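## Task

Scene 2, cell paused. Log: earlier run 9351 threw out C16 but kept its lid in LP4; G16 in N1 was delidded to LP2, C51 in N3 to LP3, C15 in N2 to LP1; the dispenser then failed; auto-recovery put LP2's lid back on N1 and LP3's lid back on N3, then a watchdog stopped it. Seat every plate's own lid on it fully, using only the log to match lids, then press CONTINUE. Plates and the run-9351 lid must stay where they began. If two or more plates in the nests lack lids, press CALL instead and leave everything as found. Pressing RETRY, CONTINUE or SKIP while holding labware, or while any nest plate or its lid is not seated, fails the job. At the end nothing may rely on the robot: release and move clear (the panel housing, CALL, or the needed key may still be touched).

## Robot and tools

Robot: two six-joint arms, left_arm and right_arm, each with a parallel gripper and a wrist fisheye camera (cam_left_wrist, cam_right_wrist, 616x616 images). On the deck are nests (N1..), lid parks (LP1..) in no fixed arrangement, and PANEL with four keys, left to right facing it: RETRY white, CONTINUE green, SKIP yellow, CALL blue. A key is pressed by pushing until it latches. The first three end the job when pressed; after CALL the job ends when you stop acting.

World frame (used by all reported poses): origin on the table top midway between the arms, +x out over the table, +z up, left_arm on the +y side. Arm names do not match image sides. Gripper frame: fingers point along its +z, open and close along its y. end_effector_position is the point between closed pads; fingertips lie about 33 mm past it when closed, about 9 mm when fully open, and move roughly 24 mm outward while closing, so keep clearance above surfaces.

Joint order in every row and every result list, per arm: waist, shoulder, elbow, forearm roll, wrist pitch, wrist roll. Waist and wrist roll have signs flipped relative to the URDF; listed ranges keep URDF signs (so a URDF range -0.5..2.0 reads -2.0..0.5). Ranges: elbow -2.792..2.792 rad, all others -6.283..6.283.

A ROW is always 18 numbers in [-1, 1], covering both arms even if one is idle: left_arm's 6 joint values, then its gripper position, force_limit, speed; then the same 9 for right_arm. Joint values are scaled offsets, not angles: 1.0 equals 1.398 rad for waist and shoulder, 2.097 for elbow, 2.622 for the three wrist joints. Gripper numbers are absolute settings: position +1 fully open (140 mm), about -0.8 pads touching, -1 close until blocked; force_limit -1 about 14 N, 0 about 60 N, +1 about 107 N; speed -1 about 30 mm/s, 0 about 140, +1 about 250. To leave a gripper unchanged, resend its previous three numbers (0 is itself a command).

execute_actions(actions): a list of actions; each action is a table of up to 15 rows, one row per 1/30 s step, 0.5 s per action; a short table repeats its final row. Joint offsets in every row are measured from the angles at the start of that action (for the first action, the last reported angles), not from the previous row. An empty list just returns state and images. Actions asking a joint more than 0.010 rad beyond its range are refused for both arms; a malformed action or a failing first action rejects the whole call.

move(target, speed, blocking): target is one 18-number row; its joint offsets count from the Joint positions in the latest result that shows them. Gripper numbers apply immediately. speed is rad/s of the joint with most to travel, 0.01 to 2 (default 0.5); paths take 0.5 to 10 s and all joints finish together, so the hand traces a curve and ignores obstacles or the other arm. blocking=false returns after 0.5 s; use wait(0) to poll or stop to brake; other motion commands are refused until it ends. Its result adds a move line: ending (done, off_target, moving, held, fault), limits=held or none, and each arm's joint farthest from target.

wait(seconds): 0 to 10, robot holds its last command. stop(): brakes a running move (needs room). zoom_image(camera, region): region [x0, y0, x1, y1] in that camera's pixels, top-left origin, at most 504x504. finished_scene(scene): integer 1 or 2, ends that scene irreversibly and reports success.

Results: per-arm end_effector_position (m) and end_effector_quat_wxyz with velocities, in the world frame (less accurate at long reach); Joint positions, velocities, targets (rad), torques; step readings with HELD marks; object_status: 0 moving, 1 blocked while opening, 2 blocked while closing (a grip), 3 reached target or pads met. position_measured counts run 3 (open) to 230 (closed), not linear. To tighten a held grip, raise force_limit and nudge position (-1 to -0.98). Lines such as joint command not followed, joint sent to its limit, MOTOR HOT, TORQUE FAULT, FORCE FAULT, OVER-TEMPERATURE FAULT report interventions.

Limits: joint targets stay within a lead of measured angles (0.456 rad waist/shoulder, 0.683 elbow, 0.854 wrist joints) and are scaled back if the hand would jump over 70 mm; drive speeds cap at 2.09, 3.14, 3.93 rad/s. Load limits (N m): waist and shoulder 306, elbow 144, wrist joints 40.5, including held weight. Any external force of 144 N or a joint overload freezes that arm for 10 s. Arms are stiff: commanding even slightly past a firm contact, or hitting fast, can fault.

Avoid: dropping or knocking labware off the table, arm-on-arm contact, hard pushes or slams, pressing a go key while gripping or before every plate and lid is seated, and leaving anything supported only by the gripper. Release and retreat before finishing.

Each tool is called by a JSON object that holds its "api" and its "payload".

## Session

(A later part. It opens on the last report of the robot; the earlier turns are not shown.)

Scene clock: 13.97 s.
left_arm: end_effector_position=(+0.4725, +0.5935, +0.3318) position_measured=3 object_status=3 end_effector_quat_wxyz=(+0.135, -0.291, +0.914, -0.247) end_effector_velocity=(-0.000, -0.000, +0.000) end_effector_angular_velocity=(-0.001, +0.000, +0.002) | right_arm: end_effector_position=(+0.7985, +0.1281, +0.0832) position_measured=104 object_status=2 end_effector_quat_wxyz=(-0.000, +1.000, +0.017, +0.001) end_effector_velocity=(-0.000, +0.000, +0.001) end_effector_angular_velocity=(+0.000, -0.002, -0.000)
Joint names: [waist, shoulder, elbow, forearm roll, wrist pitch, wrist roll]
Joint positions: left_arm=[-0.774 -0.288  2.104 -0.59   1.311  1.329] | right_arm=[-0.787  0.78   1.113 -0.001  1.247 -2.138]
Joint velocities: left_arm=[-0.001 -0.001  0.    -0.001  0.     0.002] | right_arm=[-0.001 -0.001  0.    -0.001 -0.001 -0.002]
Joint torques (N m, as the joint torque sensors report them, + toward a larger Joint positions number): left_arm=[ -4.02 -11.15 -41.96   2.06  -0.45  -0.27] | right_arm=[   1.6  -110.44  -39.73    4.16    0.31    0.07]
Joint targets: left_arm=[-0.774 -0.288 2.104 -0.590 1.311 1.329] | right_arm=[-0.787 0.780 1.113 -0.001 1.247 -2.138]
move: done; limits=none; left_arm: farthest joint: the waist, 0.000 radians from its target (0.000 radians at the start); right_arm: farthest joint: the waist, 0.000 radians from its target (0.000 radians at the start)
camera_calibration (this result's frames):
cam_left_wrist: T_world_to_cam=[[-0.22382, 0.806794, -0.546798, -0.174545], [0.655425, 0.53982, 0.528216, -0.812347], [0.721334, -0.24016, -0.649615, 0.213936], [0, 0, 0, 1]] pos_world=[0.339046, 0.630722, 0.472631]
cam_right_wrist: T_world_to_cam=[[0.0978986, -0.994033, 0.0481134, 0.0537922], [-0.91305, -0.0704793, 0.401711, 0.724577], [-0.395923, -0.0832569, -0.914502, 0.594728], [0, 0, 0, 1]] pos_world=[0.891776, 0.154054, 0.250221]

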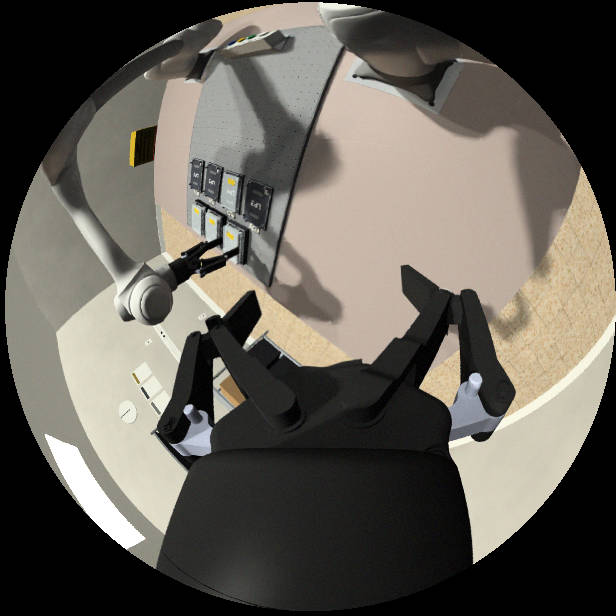

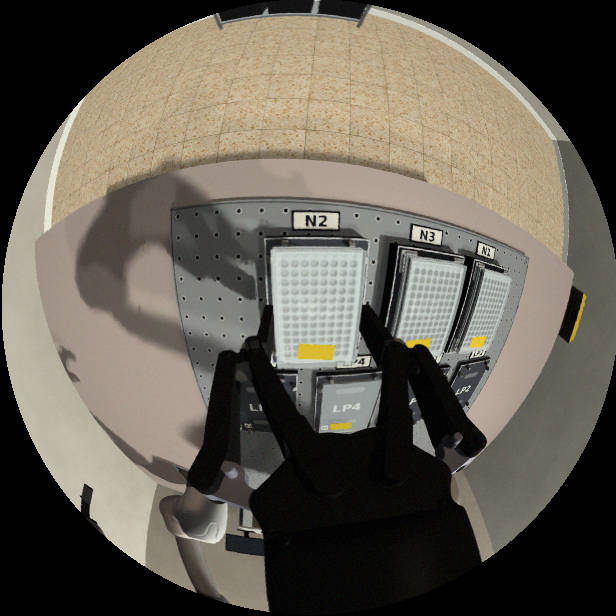

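Aligned. Down 3 mm.

{"api": "move", "payload": {"target": [0,0,0,0,0,0,1,0,0,0,0.0012,0.0012,0,-0.0016,0,-0.98,-0.3,-1], "speed": 0.01}}

{"api": "move", "payload": {"target": [0,0,0,0,0,0,1,0,0,0,0.001,0.001,0,-0.0013,0,-0.98,-0.3,-1], "speed": 0.01}}

Scene clock: 14.77 s.
left_arm: end_effector_position=(+0.4725, +0.5935, +0.3318) position_measured=3 object_status=3 end_effector_quat_wxyz=(+0.135, -0.291, +0.914, -0.247) end_effector_velocity=(+0.000, +0.000, +0.000) end_effector_angular_velocity=(+0.001, -0.000, +0.001) | right_arm: end_effector_position=(+0.7985, +0.1280, +0.0803) position_measured=104 object_status=2 end_effector_quat_wxyz=(-0.000, +1.000, +0.017, +0.001) end_effector_velocity=(-0.001, +0.000, -0.000) end_effector_angular_velocity=(-0.001, +0.001, +0.000)
Joint names: [waist, shoulder, elbow, forearm roll, wrist pitch, wrist roll]
Joint positions: left_arm=[-0.774 -0.288  2.104 -0.59   1.311  1.329] | right_arm=[-0.787  0.782  1.116 -0.001  1.243 -2.138]
Joint velocities: left_arm=[ 0.     0.    -0.001  0.    -0.001  0.001] | right_arm=[-0.001 -0.     0.001 -0.     0.    -0.001]
Joint torques (N m, as the joint torque sensors report them, + toward a larger Joint positions number): left_arm=[ -1.75 -11.08 -40.86   2.13  -0.49  -0.12] | right_arm=[   1.46 -109.74  -39.83    4.31    0.1    -0.08]
Joint targets: left_arm=[-0.774 -0.288 2.104 -0.590 1.311 1.329] | right_arm=[-0.787 0.782 1.116 -0.001 1.243 -2.138]
move: done; limits=none; left_arm: farthest joint: the waist, 0.000 radians from its target (0.000 radians at the start); right_arm: farthest joint: the waist, 0.000 radians from its target (0.000 radians at the start)
camera_calibration (this result's frames):
cam_left_wrist: T_world_to_cam=[[-0.223819, 0.806794, -0.546798, -0.174545], [0.655425, 0.53982, 0.528216, -0.812347], [0.721334, -0.24016, -0.649615, 0.213936], [0, 0, 0, 1]] pos_world=[0.339046, 0.630722, 0.472631]
cam_right_wrist: T_world_to_cam=[[0.0979256, -0.99403, 0.048111, 0.0539082], [-0.913049, -0.0705052, 0.401708, 0.725755], [-0.395918, -0.0832653, -0.914503, 0.592031], [0, 0, 0, 1]] pos_world=[0.891767, 0.154052, 0.247278]

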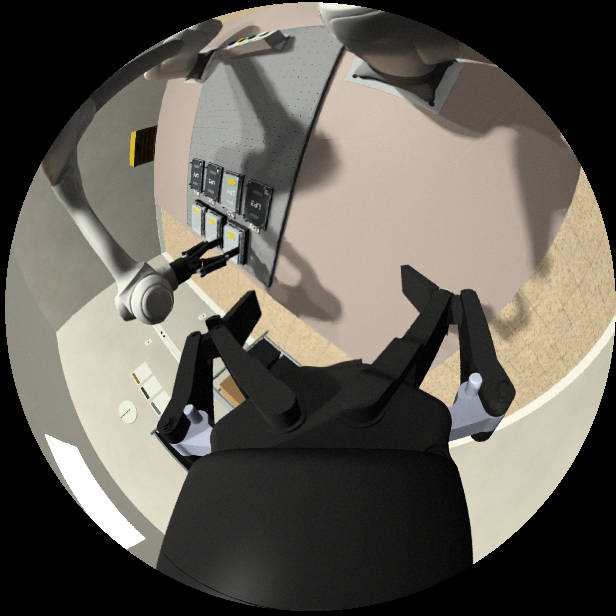

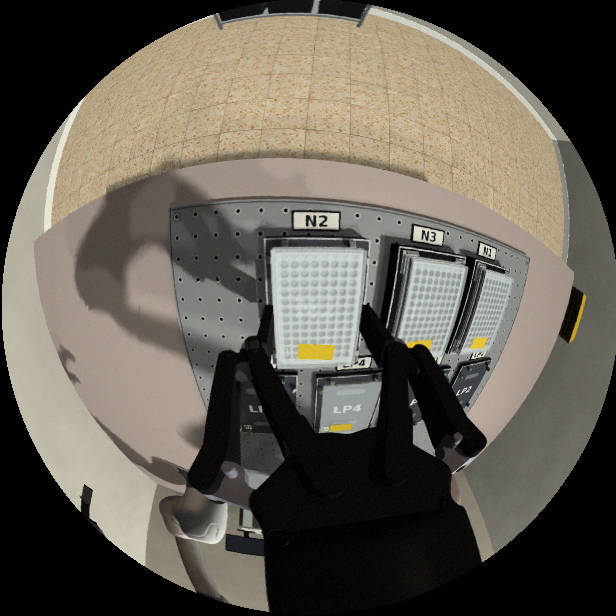

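Scene clock: 15.47 s.
left_arm: end_effector_position=(+0.4725, +0.5935, +0.3318) position_measured=3 object_status=3 end_effector_quat_wxyz=(+0.135, -0.291, +0.914, -0.247) end_effector_velocity=(-0.000, +0.000, -0.001) end_effector_angular_velocity=(-0.000, +0.001, +0.002) | right_arm: end_effector_position=(+0.7984, +0.1280, +0.0779) position_measured=104 object_status=2 end_effector_quat_wxyz=(-0.000, +1.000, +0.017, +0.001) end_effector_velocity=(-0.001, +0.001, -0.000) end_effector_angular_velocity=(+0.001, +0.002, +0.001)
Joint names: [waist, shoulder, elbow, forearm roll, wrist pitch, wrist roll]
Joint positions: left_arm=[-0.774 -0.288  2.104 -0.59   1.311  1.329] | right_arm=[-0.787  0.783  1.118 -0.001  1.24  -2.138]
Joint velocities: left_arm=[-0.001  0.     0.001  0.    -0.001  0.   ] | right_arm=[-0.001  0.     0.     0.002  0.001  0.   ]
Joint torques (N m, as the joint torque sensors report them, + toward a larger Joint positions number): left_arm=[ -4.17 -10.17 -42.18   1.69  -0.64  -0.24] | right_arm=[  -0.75 -110.48  -39.52    4.11   -0.07    0.4 ]
Joint targets: left_arm=[-0.774 -0.288 2.104 -0.590 1.311 1.329] | right_arm=[-0.787 0.783 1.118 -0.001 1.239 -2.138]
move: done; limits=none; left_arm: farthest joint: the waist, 0.000 radians from its target (0.000 radians at the start); right_arm: farthest joint: the waist, 0.000 radians from its target (0.000 radians at the start)
camera_calibration (this result's frames):
cam_left_wrist: T_world_to_cam=[[-0.223819, 0.806794, -0.546798, -0.174545], [0.655425, 0.53982, 0.528216, -0.812347], [0.721334, -0.24016, -0.649615, 0.213937], [0, 0, 0, 1]] pos_world=[0.339046, 0.630722, 0.472631]
cam_right_wrist: T_world_to_cam=[[0.097928, -0.994029, 0.0481213, 0.0540063], [-0.913042, -0.0705017, 0.401727, 0.726685], [-0.395936, -0.0832771, -0.914494, 0.589845], [0, 0, 0, 1]] pos_world=[0.891746, 0.154037, 0.244882]

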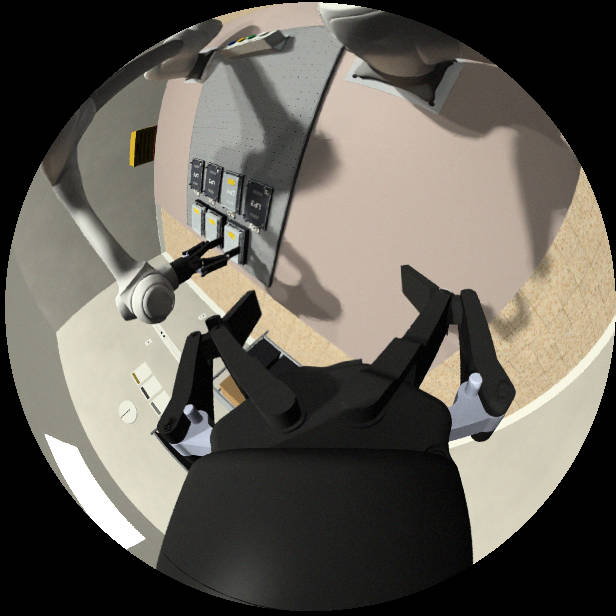

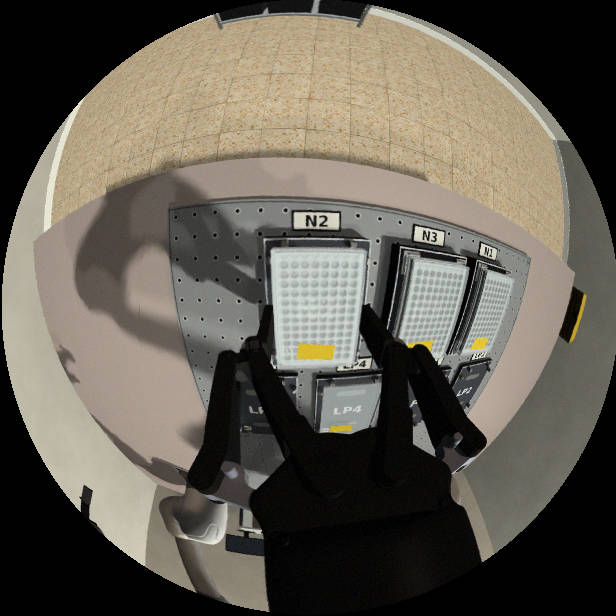

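{"api": "move", "payload": {"target": [0,0,0,0,0,0,1,0,0,0,0.0008,0.0008,0,-0.001,0,-0.98,-0.3,-1], "speed": 0.01}}

{"api": "move", "payload": {"target": [0,0,0,0,0,0,1,0,0,0,0,0,0,0,0,0.4,-0.3,-1]}}

{"api": "move", "payload": {"target": [0,0,0,0,0,0,1,0,0,0,-0.06,0.015,0,0.02,0,0.4,-0.3,-1], "speed": 0.15}}

{"api": "move", "payload": {"target": [0,0,0,0,0,0,1,0,0,0,-0.3,0.33,0,-0.19,0,-1,-0.3,0], "speed": 0.7}}

{"api": "zoom_image", "payload": {"camera": "cam_right_wrist", "region": [150,80,490,280]}}

Scene clock: 16.40 s.
left_arm: end_effector_position=(+0.4725, +0.5935, +0.3318) position_measured=3 object_status=3 end_effector_quat_wxyz=(+0.135, -0.291, +0.914, -0.247) end_effector_velocity=(+0.000, -0.000, -0.000) end_effector_angular_velocity=(-0.001, +0.001, -0.000) | right_arm: end_effector_position=(+0.7985, +0.1280, +0.0762) position_measured=104 object_status=2 end_effector_quat_wxyz=(-0.000, +1.000, +0.017, +0.001) end_effector_velocity=(+0.002, -0.001, +0.001) end_effector_angular_velocity=(+0.001, -0.001, -0.001)
Joint names: [waist, shoulder, elbow, forearm roll, wrist pitch, wrist roll]
Joint positions: left_arm=[-0.774 -0.288  2.104 -0.59   1.311  1.329] | right_arm=[-0.787  0.784  1.119 -0.001  1.237 -2.138]
Joint velocities: left_arm=[ 0.001  0.     0.    -0.     0.001  0.001] | right_arm=[ 0.002 -0.001 -0.     0.    -0.001  0.001]
Joint torques (N m, as the joint torque sensors report them, + toward a larger Joint positions number): left_arm=[ -1.56  -9.94 -42.61   2.4   -0.31  -0.34] | right_arm=[  1.17 -58.01 -18.54   4.67  -3.66  -0.17]
Joint targets: left_arm=[-0.774 -0.288 2.104 -0.590 1.311 1.329] | right_arm=[-0.787 0.784 1.120 -0.001 1.237 -2.138]
move: done; limits=none; left_arm: farthest joint: the waist, 0.000 radians from its target (0.000 radians at the start); right_arm: farthest joint: the wrist pitch, 0.001 radians from its target (0.002 radians at the start)
camera_calibration (this result's frames):
cam_left_wrist: T_world_to_cam=[[-0.223819, 0.806794, -0.546798, -0.174545], [0.655425, 0.53982, 0.528216, -0.812347], [0.721334, -0.24016, -0.649615, 0.213937], [0, 0, 0, 1]] pos_world=[0.339046, 0.630722, 0.472631]
cam_right_wrist: T_world_to_cam=[[0.0979216, -0.994035, 0.0480238, 0.054112], [-0.913109, -0.0705493, 0.401565, 0.727468], [-0.395782, -0.0831728, -0.914571, 0.58814], [0, 0, 0, 1]] pos_world=[0.891733, 0.154029, 0.243171]

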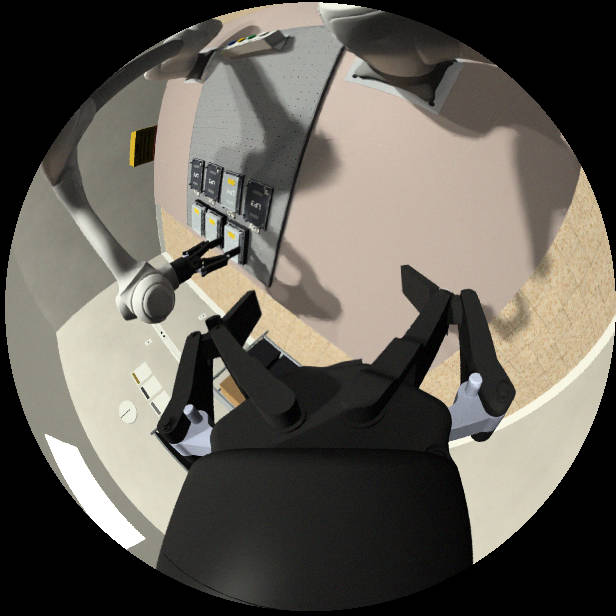

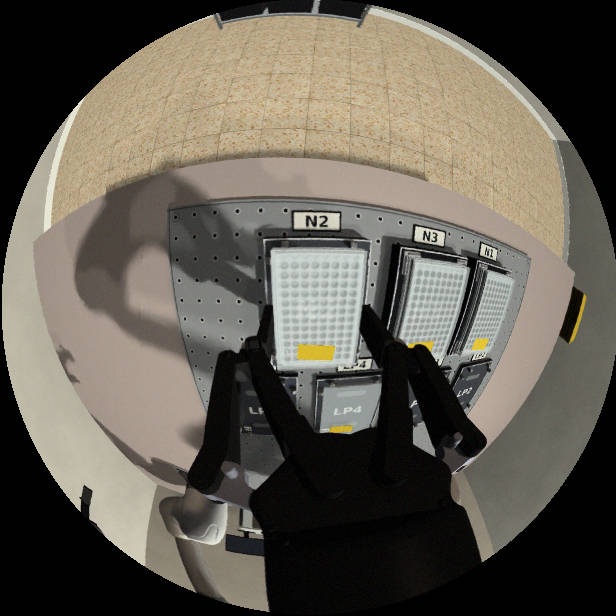

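Scene clock: 17.13 s.
left_arm: end_effector_position=(+0.4725, +0.5935, +0.3318) position_measured=3 object_status=3 end_effector_quat_wxyz=(+0.135, -0.291, +0.914, -0.247) end_effector_velocity=(+0.000, +0.000, -0.000) end_effector_angular_velocity=(-0.001, +0.000, +0.001) | right_arm: end_effector_position=(+0.7984, +0.1280, +0.0761) position_measured=78 object_status=0 end_effector_quat_wxyz=(-0.000, +1.000, +0.017, +0.001) end_effector_velocity=(-0.001, +0.001, +0.000) end_effector_angular_velocity=(+0.001, +0.001, -0.001)
Joint names: [waist, shoulder, elbow, forearm roll, wrist pitch, wrist roll]
Joint positions: left_arm=[-0.774 -0.288  2.104 -0.59   1.311  1.329] | right_arm=[-0.787  0.784  1.119 -0.001  1.237 -2.138]
Joint velocities: left_arm=[ 0.     0.001 -0.    -0.    -0.     0.001] | right_arm=[-0.001  0.    -0.     0.001  0.    -0.002]
Joint torques (N m, as the joint torque sensors report them, + toward a larger Joint positions number): left_arm=[ -3.34  -9.05 -42.58   2.21  -0.3   -0.12] | right_arm=[   0.48 -112.2   -39.      4.34    0.41    0.18]
Joint targets: left_arm=[-0.774 -0.288 2.104 -0.590 1.311 1.329] | right_arm=[-0.787 0.784 1.119 -0.001 1.237 -2.138]
move: done; limits=none; left_arm: farthest joint: the waist, 0.000 radians from its target (0.000 radians at the start); right_arm: farthest joint: the waist, 0.000 radians from its target (0.000 radians at the start)
camera_calibration (this result's frames):
cam_left_wrist: T_world_to_cam=[[-0.223819, 0.806794, -0.546798, -0.174545], [0.655425, 0.53982, 0.528216, -0.812347], [0.721334, -0.24016, -0.649615, 0.213937], [0, 0, 0, 1]] pos_world=[0.339046, 0.630722, 0.472631]
cam_right_wrist: T_world_to_cam=[[0.097926, -0.994032, 0.0480719, 0.054096], [-0.913076, -0.070527, 0.401644, 0.727444], [-0.395857, -0.0832247, -0.914533, 0.588122], [0, 0, 0, 1]] pos_world=[0.891726, 0.154024, 0.243083]

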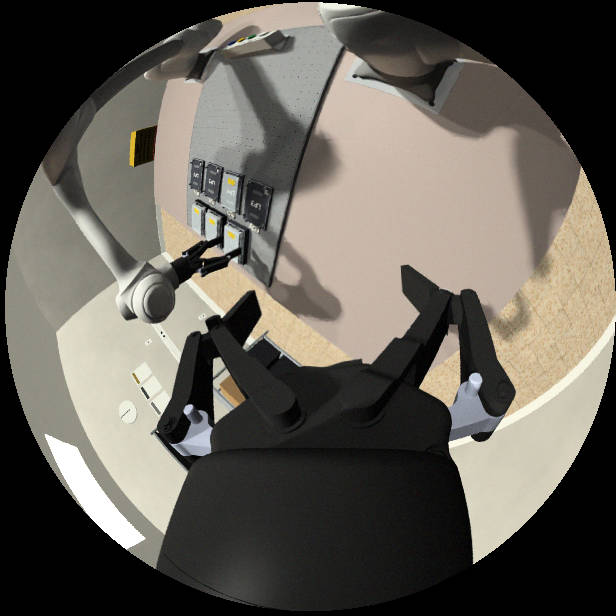

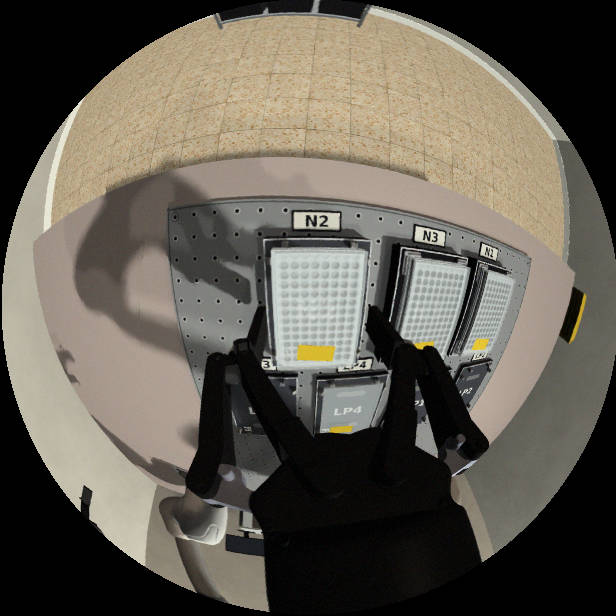

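Scene clock: 18.03 s.
left_arm: end_effector_position=(+0.4725, +0.5935, +0.3318) position_measured=3 object_status=3 end_effector_quat_wxyz=(+0.135, -0.291, +0.914, -0.247) end_effector_velocity=(-0.000, +0.000, -0.000) end_effector_angular_velocity=(-0.000, +0.001, +0.001) | right_arm: end_effector_position=(+0.7741, +0.1114, +0.1391) position_measured=78 object_status=3 end_effector_quat_wxyz=(-0.000, +1.000, +0.017, +0.001) end_effector_velocity=(+0.000, -0.000, +0.000) end_effector_angular_velocity=(+0.001, -0.000, +0.000)
Joint names: [waist, shoulder, elbow, forearm roll, wrist pitch, wrist roll]
Joint positions: left_arm=[-0.774 -0.288  2.104 -0.59   1.311  1.329] | right_arm=[-0.787  0.701  1.151 -0.001  1.289 -2.138]
Joint velocities: left_arm=[-0.001  0.     0.     0.     0.     0.   ] | right_arm=[ 0.001 -0.    -0.     0.     0.     0.001]
Joint torques (N m, as the joint torque sensors report them, + toward a larger Joint positions number): left_arm=[ -1.6   -9.72 -41.92   2.34  -0.53  -0.38] | right_arm=[  -1.68 -106.75  -40.11    4.27    0.26    0.12]
Joint targets: left_arm=[-0.774 -0.288 2.104 -0.590 1.311 1.329] | right_arm=[-0.787 0.700 1.151 -0.001 1.289 -2.138]
move: done; limits=none; left_arm: farthest joint: the waist, 0.000 radians from its target (0.000 radians at the start); right_arm: farthest joint: the waist, 0.000 radians from its target (0.000 radians at the start)
camera_calibration (this result's frames):
cam_left_wrist: T_world_to_cam=[[-0.223819, 0.806794, -0.546798, -0.174545], [0.655425, 0.53982, 0.528216, -0.812347], [0.721334, -0.24016, -0.649615, 0.213937], [0, 0, 0, 1]] pos_world=[0.339046, 0.630722, 0.472631]
cam_right_wrist: T_world_to_cam=[[0.0979013, -0.994032, 0.048117, 0.0369147], [-0.913054, -0.0704811, 0.401702, 0.678739], [-0.395913, -0.0832606, -0.914505, 0.634777], [0, 0, 0, 1]] pos_world=[0.867428, 0.137385, 0.30608]

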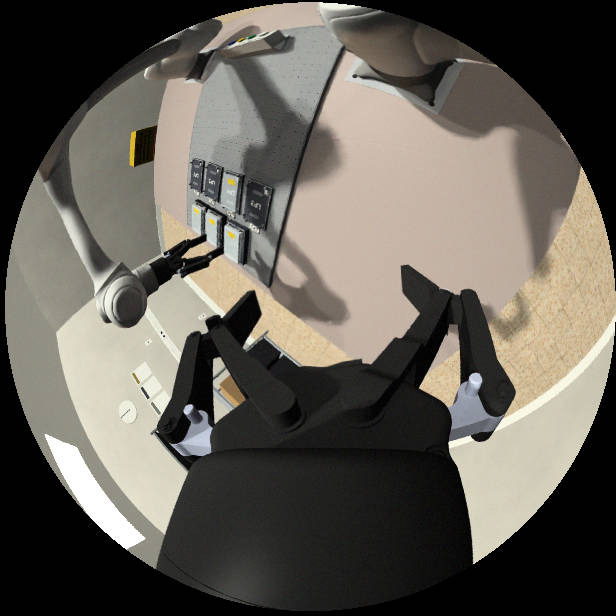

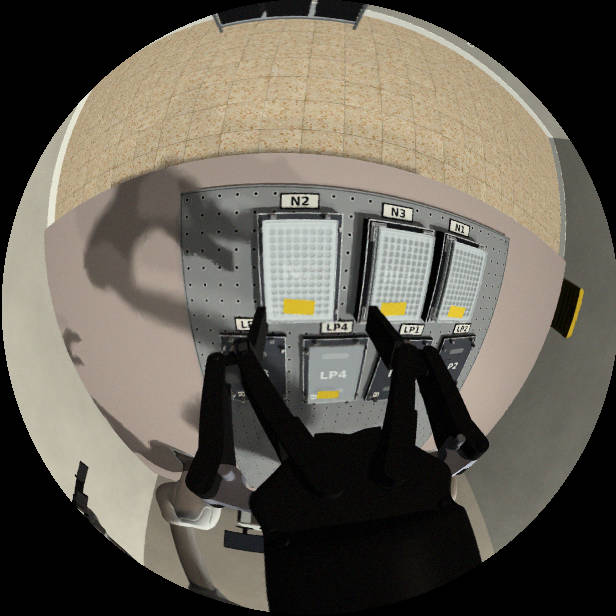

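Scene clock: 19.50 s.
left_arm: end_effector_position=(+0.4725, +0.5935, +0.3318) position_measured=3 object_status=3 end_effector_quat_wxyz=(+0.135, -0.291, +0.914, -0.247) end_effector_velocity=(+0.000, -0.000, +0.000) end_effector_angular_velocity=(-0.000, +0.000, +0.001) | right_arm: end_effector_position=(+0.5968, -0.0099, +0.1303) position_measured=232 object_status=3 end_effector_quat_wxyz=(-0.062, +0.993, +0.017, +0.094) end_effector_velocity=(-0.000, -0.000, +0.000) end_effector_angular_velocity=(-0.000, -0.000, +0.002)
Joint names: [waist, shoulder, elbow, forearm roll, wrist pitch, wrist roll]
Joint positions: left_arm=[-0.774 -0.288  2.104 -0.59   1.311  1.329] | right_arm=[-0.787  0.281  1.843 -0.001  0.791 -2.138]
Joint velocities: left_arm=[ 0.001 -0.    -0.     0.    -0.001  0.002] | right_arm=[-0.    -0.001  0.001  0.    -0.     0.002]
Joint torques (N m, as the joint torque sensors report them, + toward a larger Joint positions number): left_arm=[ -1.03 -11.05 -42.28   2.22  -0.43  -0.24] | right_arm=[  0.92 -62.87 -35.17   3.82  -0.21  -0.14]
Joint targets: left_arm=[-0.774 -0.288 2.104 -0.590 1.311 1.329] | right_arm=[-0.787 0.281 1.843 -0.001 0.791 -2.138]
move: done; limits=none; left_arm: farthest joint: the waist, 0.000 radians from its target (0.000 radians at the start); right_arm: farthest joint: the waist, 0.000 radians from its target (0.000 radians at the start)
camera_calibration (this result's frames):
cam_left_wrist: T_world_to_cam=[[-0.223819, 0.806794, -0.546798, -0.174545], [0.655425, 0.53982, 0.528216, -0.812347], [0.721334, -0.24016, -0.649615, 0.213937], [0, 0, 0, 1]] pos_world=[0.339046, 0.630722, 0.472631]
cam_right_wrist: T_world_to_cam=[[0.0993459, -0.993204, -0.0606239, -0.052568], [-0.970541, -0.110158, 0.21428, 0.570161], [-0.219502, 0.0375501, -0.974889, 0.450236], [0, 0, 0, 1]] pos_world=[0.657415, -0.00630912, 0.313569]

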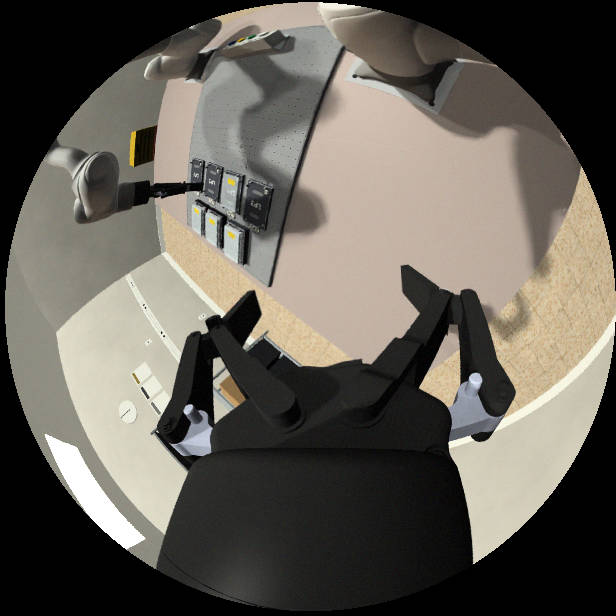

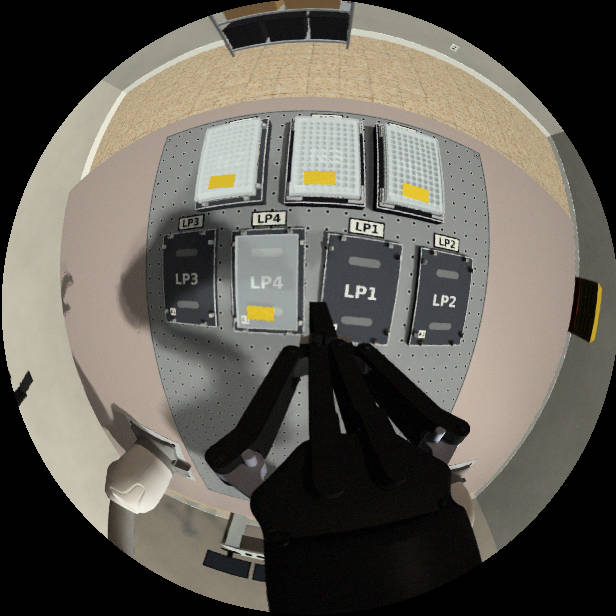

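Region (150, 80, 490, 280) of cam_right_wrist's 616x616 image, scaled by 1.482, with more detail than that image has; it fills the top 296 rows of this view, and the rest is white.

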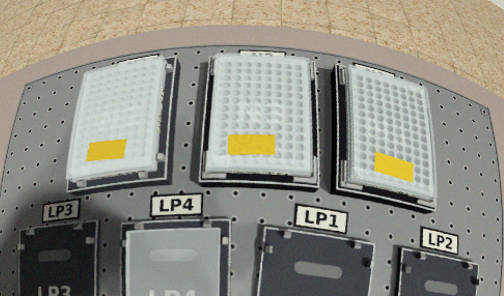

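Seated (park-to-plate rise matches scene 1). To the same panel view pose.

{"api": "move", "payload": {"target": [0,0,0,0,0,0,1,0,0,-0.641,-0.2718,0.0892,0,0.1602,0.8436,-1,-0.3,0], "speed": 1.2}}

Scene clock: 22.00 s.
left_arm: end_effector_position=(+0.4725, +0.5935, +0.3318) position_measured=3 object_status=3 end_effector_quat_wxyz=(+0.135, -0.291, +0.914, -0.247) end_effector_velocity=(-0.000, -0.000, -0.000) end_effector_angular_velocity=(+0.000, -0.000, +0.001) | right_arm: end_effector_position=(+0.0203, +0.0167, +0.2398) position_measured=232 object_status=3 end_effector_quat_wxyz=(+0.000, +0.000, +1.000, -0.000) end_effector_velocity=(-0.001, -0.000, +0.000) end_effector_angular_velocity=(-0.000, +0.001, +0.001)
Joint names: [waist, shoulder, elbow, forearm roll, wrist pitch, wrist roll]
Joint positions: left_arm=[-0.774 -0.288  2.104 -0.59   1.311  1.329] | right_arm=[-1.684 -0.099  2.03  -0.001  1.211  0.073]
Joint velocities: left_arm=[-0.    -0.001  0.001  0.    -0.001 -0.   ] | right_arm=[-0.001 -0.     0.     0.001  0.001  0.001]
Joint torques (N m, as the joint torque sensors report them, + toward a larger Joint positions number): left_arm=[ -2.41 -10.25 -41.68   1.98  -0.36  -0.01] | right_arm=[ -0.39 -27.98 -39.62   3.79   0.17  -0.07]
Joint targets: left_arm=[-0.774 -0.288 2.104 -0.590 1.311 1.329] | right_arm=[-1.684 -0.099 2.030 -0.001 1.211 0.073]
move: done; limits=none; left_arm: farthest joint: the waist, 0.000 radians from its target (0.000 radians at the start); right_arm: farthest joint: the waist, 0.000 radians from its target (0.896 radians at the start)
camera_calibration (this result's frames):
cam_left_wrist: T_world_to_cam=[[-0.223819, 0.806794, -0.546798, -0.174545], [0.655425, 0.53982, 0.528216, -0.812347], [0.721334, -0.24016, -0.649616, 0.213937], [0, 0, 0, 1]] pos_world=[0.339046, 0.630722, 0.47263]
cam_right_wrist: T_world_to_cam=[[-0.064248, 0.996814, 0.0472648, -0.0179788], [0.914311, 0.0398194, 0.40305, -0.0959294], [0.399884, 0.0691099, -0.913957, 0.401704], [0, 0, 0, 1]] pos_world=[-0.0740805, -0.00602034, 0.406654]

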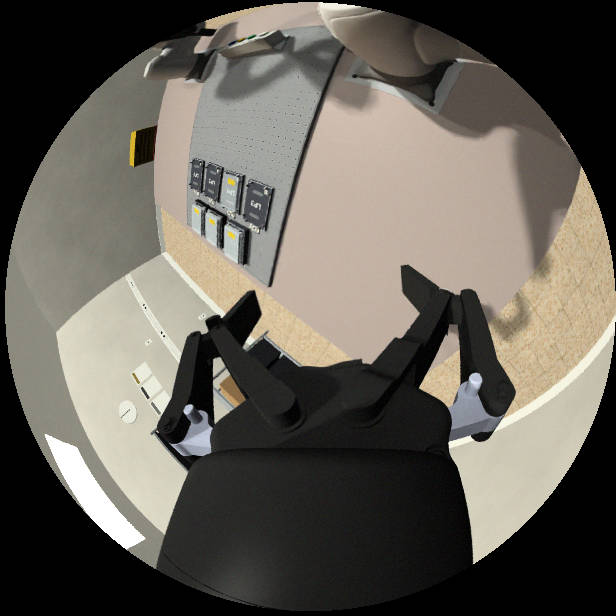

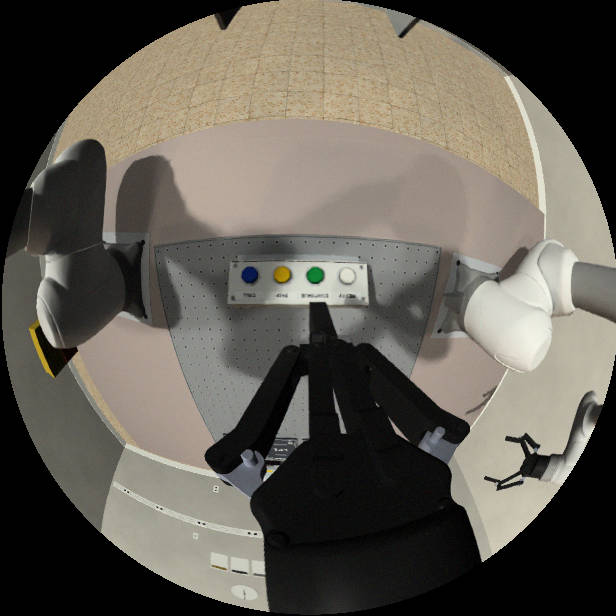

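{"api": "move", "payload": {"target": [0,0,0,0,0,0,1,0,0,-0.004,0.0705,0.0515,0,-0.0788,0,-1,-0.3,0], "speed": 0.3}}

Scene clock: 23.20 s.
left_arm: end_effector_position=(+0.4725, +0.5935, +0.3318) position_measured=3 object_status=3 end_effector_quat_wxyz=(+0.135, -0.291, +0.914, -0.247) end_effector_velocity=(-0.000, +0.000, -0.000) end_effector_angular_velocity=(-0.001, +0.001, +0.001) | right_arm: end_effector_position=(+0.0183, +0.0261, +0.1398) position_measured=232 object_status=3 end_effector_quat_wxyz=(+0.000, -0.002, +1.000, -0.000) end_effector_velocity=(+0.001, -0.000, -0.000) end_effector_angular_velocity=(-0.002, -0.000, -0.003)
Joint names: [waist, shoulder, elbow, forearm roll, wrist pitch, wrist roll]
Joint positions: left_arm=[-0.774 -0.288  2.104 -0.59   1.311  1.329] | right_arm=[-1.689 -0.     2.138 -0.001  1.005  0.073]
Joint velocities: left_arm=[-0.001  0.001  0.    -0.     0.001  0.   ] | right_arm=[ 0.002  0.001  0.    -0.     0.001 -0.001]
Joint torques (N m, as the joint torque sensors report them, + toward a larger Joint positions number): left_arm=[ -2.75  -7.82 -42.02   1.85  -0.57  -0.17] | right_arm=[  1.84 -33.81 -35.3    3.7    0.26  -0.01]
Joint targets: left_arm=[-0.774 -0.288 2.104 -0.590 1.311 1.329] | right_arm=[-1.689 -0.000 2.138 -0.001 1.005 0.073]
move: done; limits=none; left_arm: farthest joint: the waist, 0.000 radians from its target (0.000 radians at the start); right_arm: farthest joint: the waist, 0.000 radians from its target (0.006 radians at the start)
camera_calibration (this result's frames):
cam_left_wrist: T_world_to_cam=[[-0.223819, 0.806794, -0.546798, -0.174545], [0.655425, 0.53982, 0.528216, -0.812347], [0.721334, -0.24016, -0.649615, 0.213937], [0, 0, 0, 1]] pos_world=[0.339046, 0.630722, 0.472631]
cam_right_wrist: T_world_to_cam=[[-0.0699471, 0.996427, 0.0473391, -0.0226854], [0.914087, 0.0450204, 0.403011, -0.0543238], [0.399439, 0.0714614, -0.91397, 0.310354], [0, 0, 0, 1]] pos_world=[-0.0758977, 0.00287171, 0.306621]

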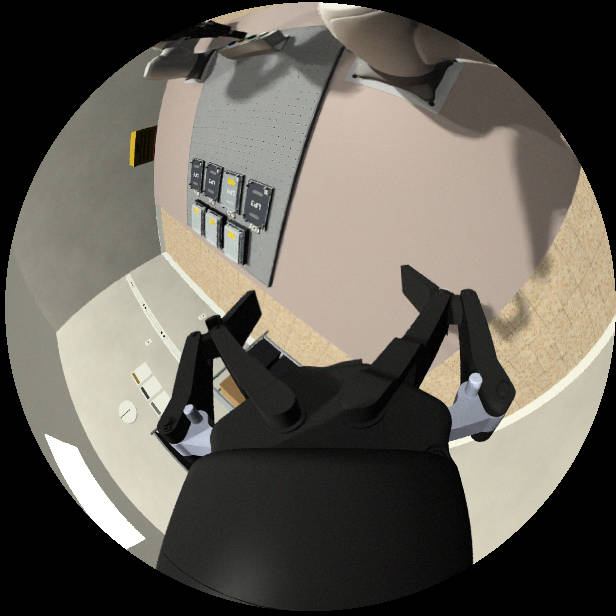

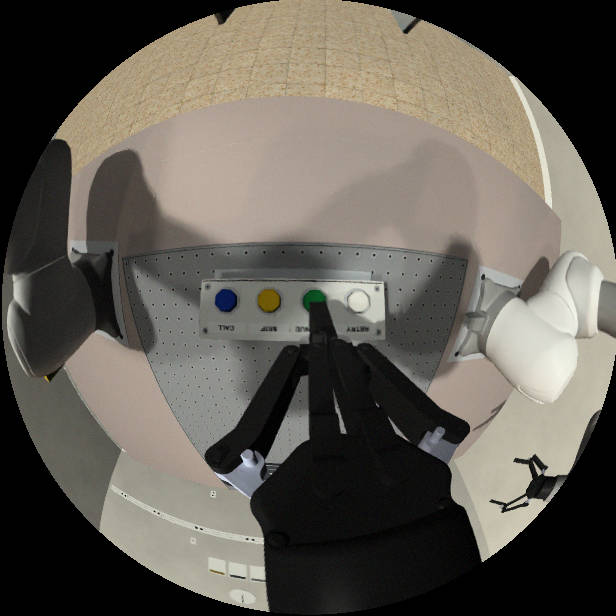

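{"api": "move", "payload": {"target": [0,0,0,0,0,0,1,0,0,0.005,0.019,0.0125,0,-0.02,0,-1,-0.3,0], "speed": 0.06}}

Scene clock: 24.13 s.
left_arm: end_effector_position=(+0.4725, +0.5935, +0.3318) position_measured=3 object_status=3 end_effector_quat_wxyz=(+0.135, -0.291, +0.914, -0.247) end_effector_velocity=(-0.000, -0.000, -0.001) end_effector_angular_velocity=(+0.000, +0.001, -0.001) | right_arm: end_effector_position=(+0.0216, +0.0262, +0.1174) position_measured=232 object_status=3 end_effector_quat_wxyz=(+0.000, +0.001, +1.000, +0.000) end_effector_velocity=(+0.000, +0.001, +0.000) end_effector_angular_velocity=(+0.002, +0.000, -0.001)
Joint names: [waist, shoulder, elbow, forearm roll, wrist pitch, wrist roll]
Joint positions: left_arm=[-0.774 -0.288  2.104 -0.59   1.311  1.329] | right_arm=[-1.682  0.023  2.162 -0.001  0.955  0.073]
Joint velocities: left_arm=[-0.     0.     0.001  0.001  0.    -0.001] | right_arm=[ 0.001  0.    -0.001  0.001 -0.001  0.   ]
Joint torques (N m, as the joint torque sensors report them, + toward a larger Joint positions number): no reading
move: unfinished (the scene ended)
camera_calibration (this result's frames):
cam_left_wrist: T_world_to_cam=[[-0.223819, 0.806794, -0.546798, -0.174545], [0.655425, 0.53982, 0.528216, -0.812347], [0.721334, -0.24016, -0.649615, 0.213937], [0, 0, 0, 1]] pos_world=[0.339046, 0.630722, 0.47263]
cam_right_wrist: T_world_to_cam=[[-0.0632879, 0.996807, 0.0486955, -0.0218227], [0.914299, 0.0383516, 0.403219, -0.0481334], [0.400064, 0.0700412, -0.913807, 0.288649], [0, 0, 0, 1]] pos_world=[-0.0728509, 0.0033817, 0.28424]
The task's run has ended: the event that ends the task has happened.

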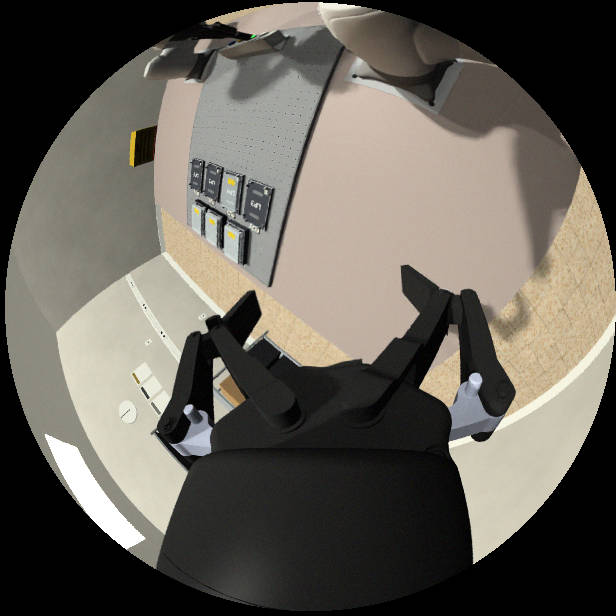

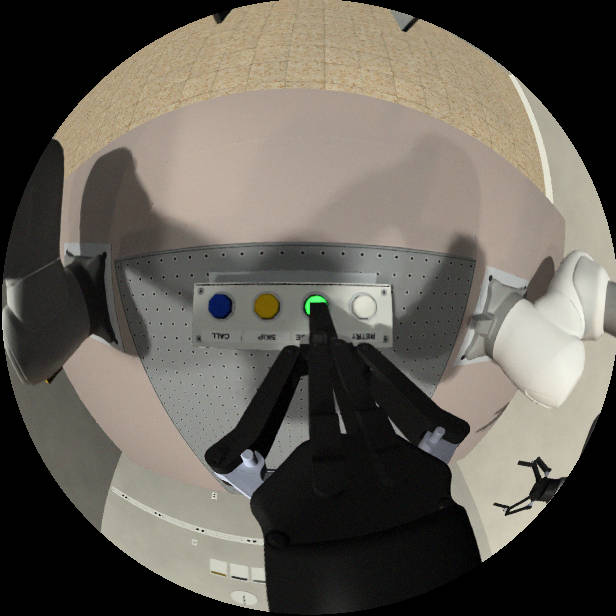

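{"api": "finished_scene", "payload": {"scene": 2}}

The scene is finished: the task was done.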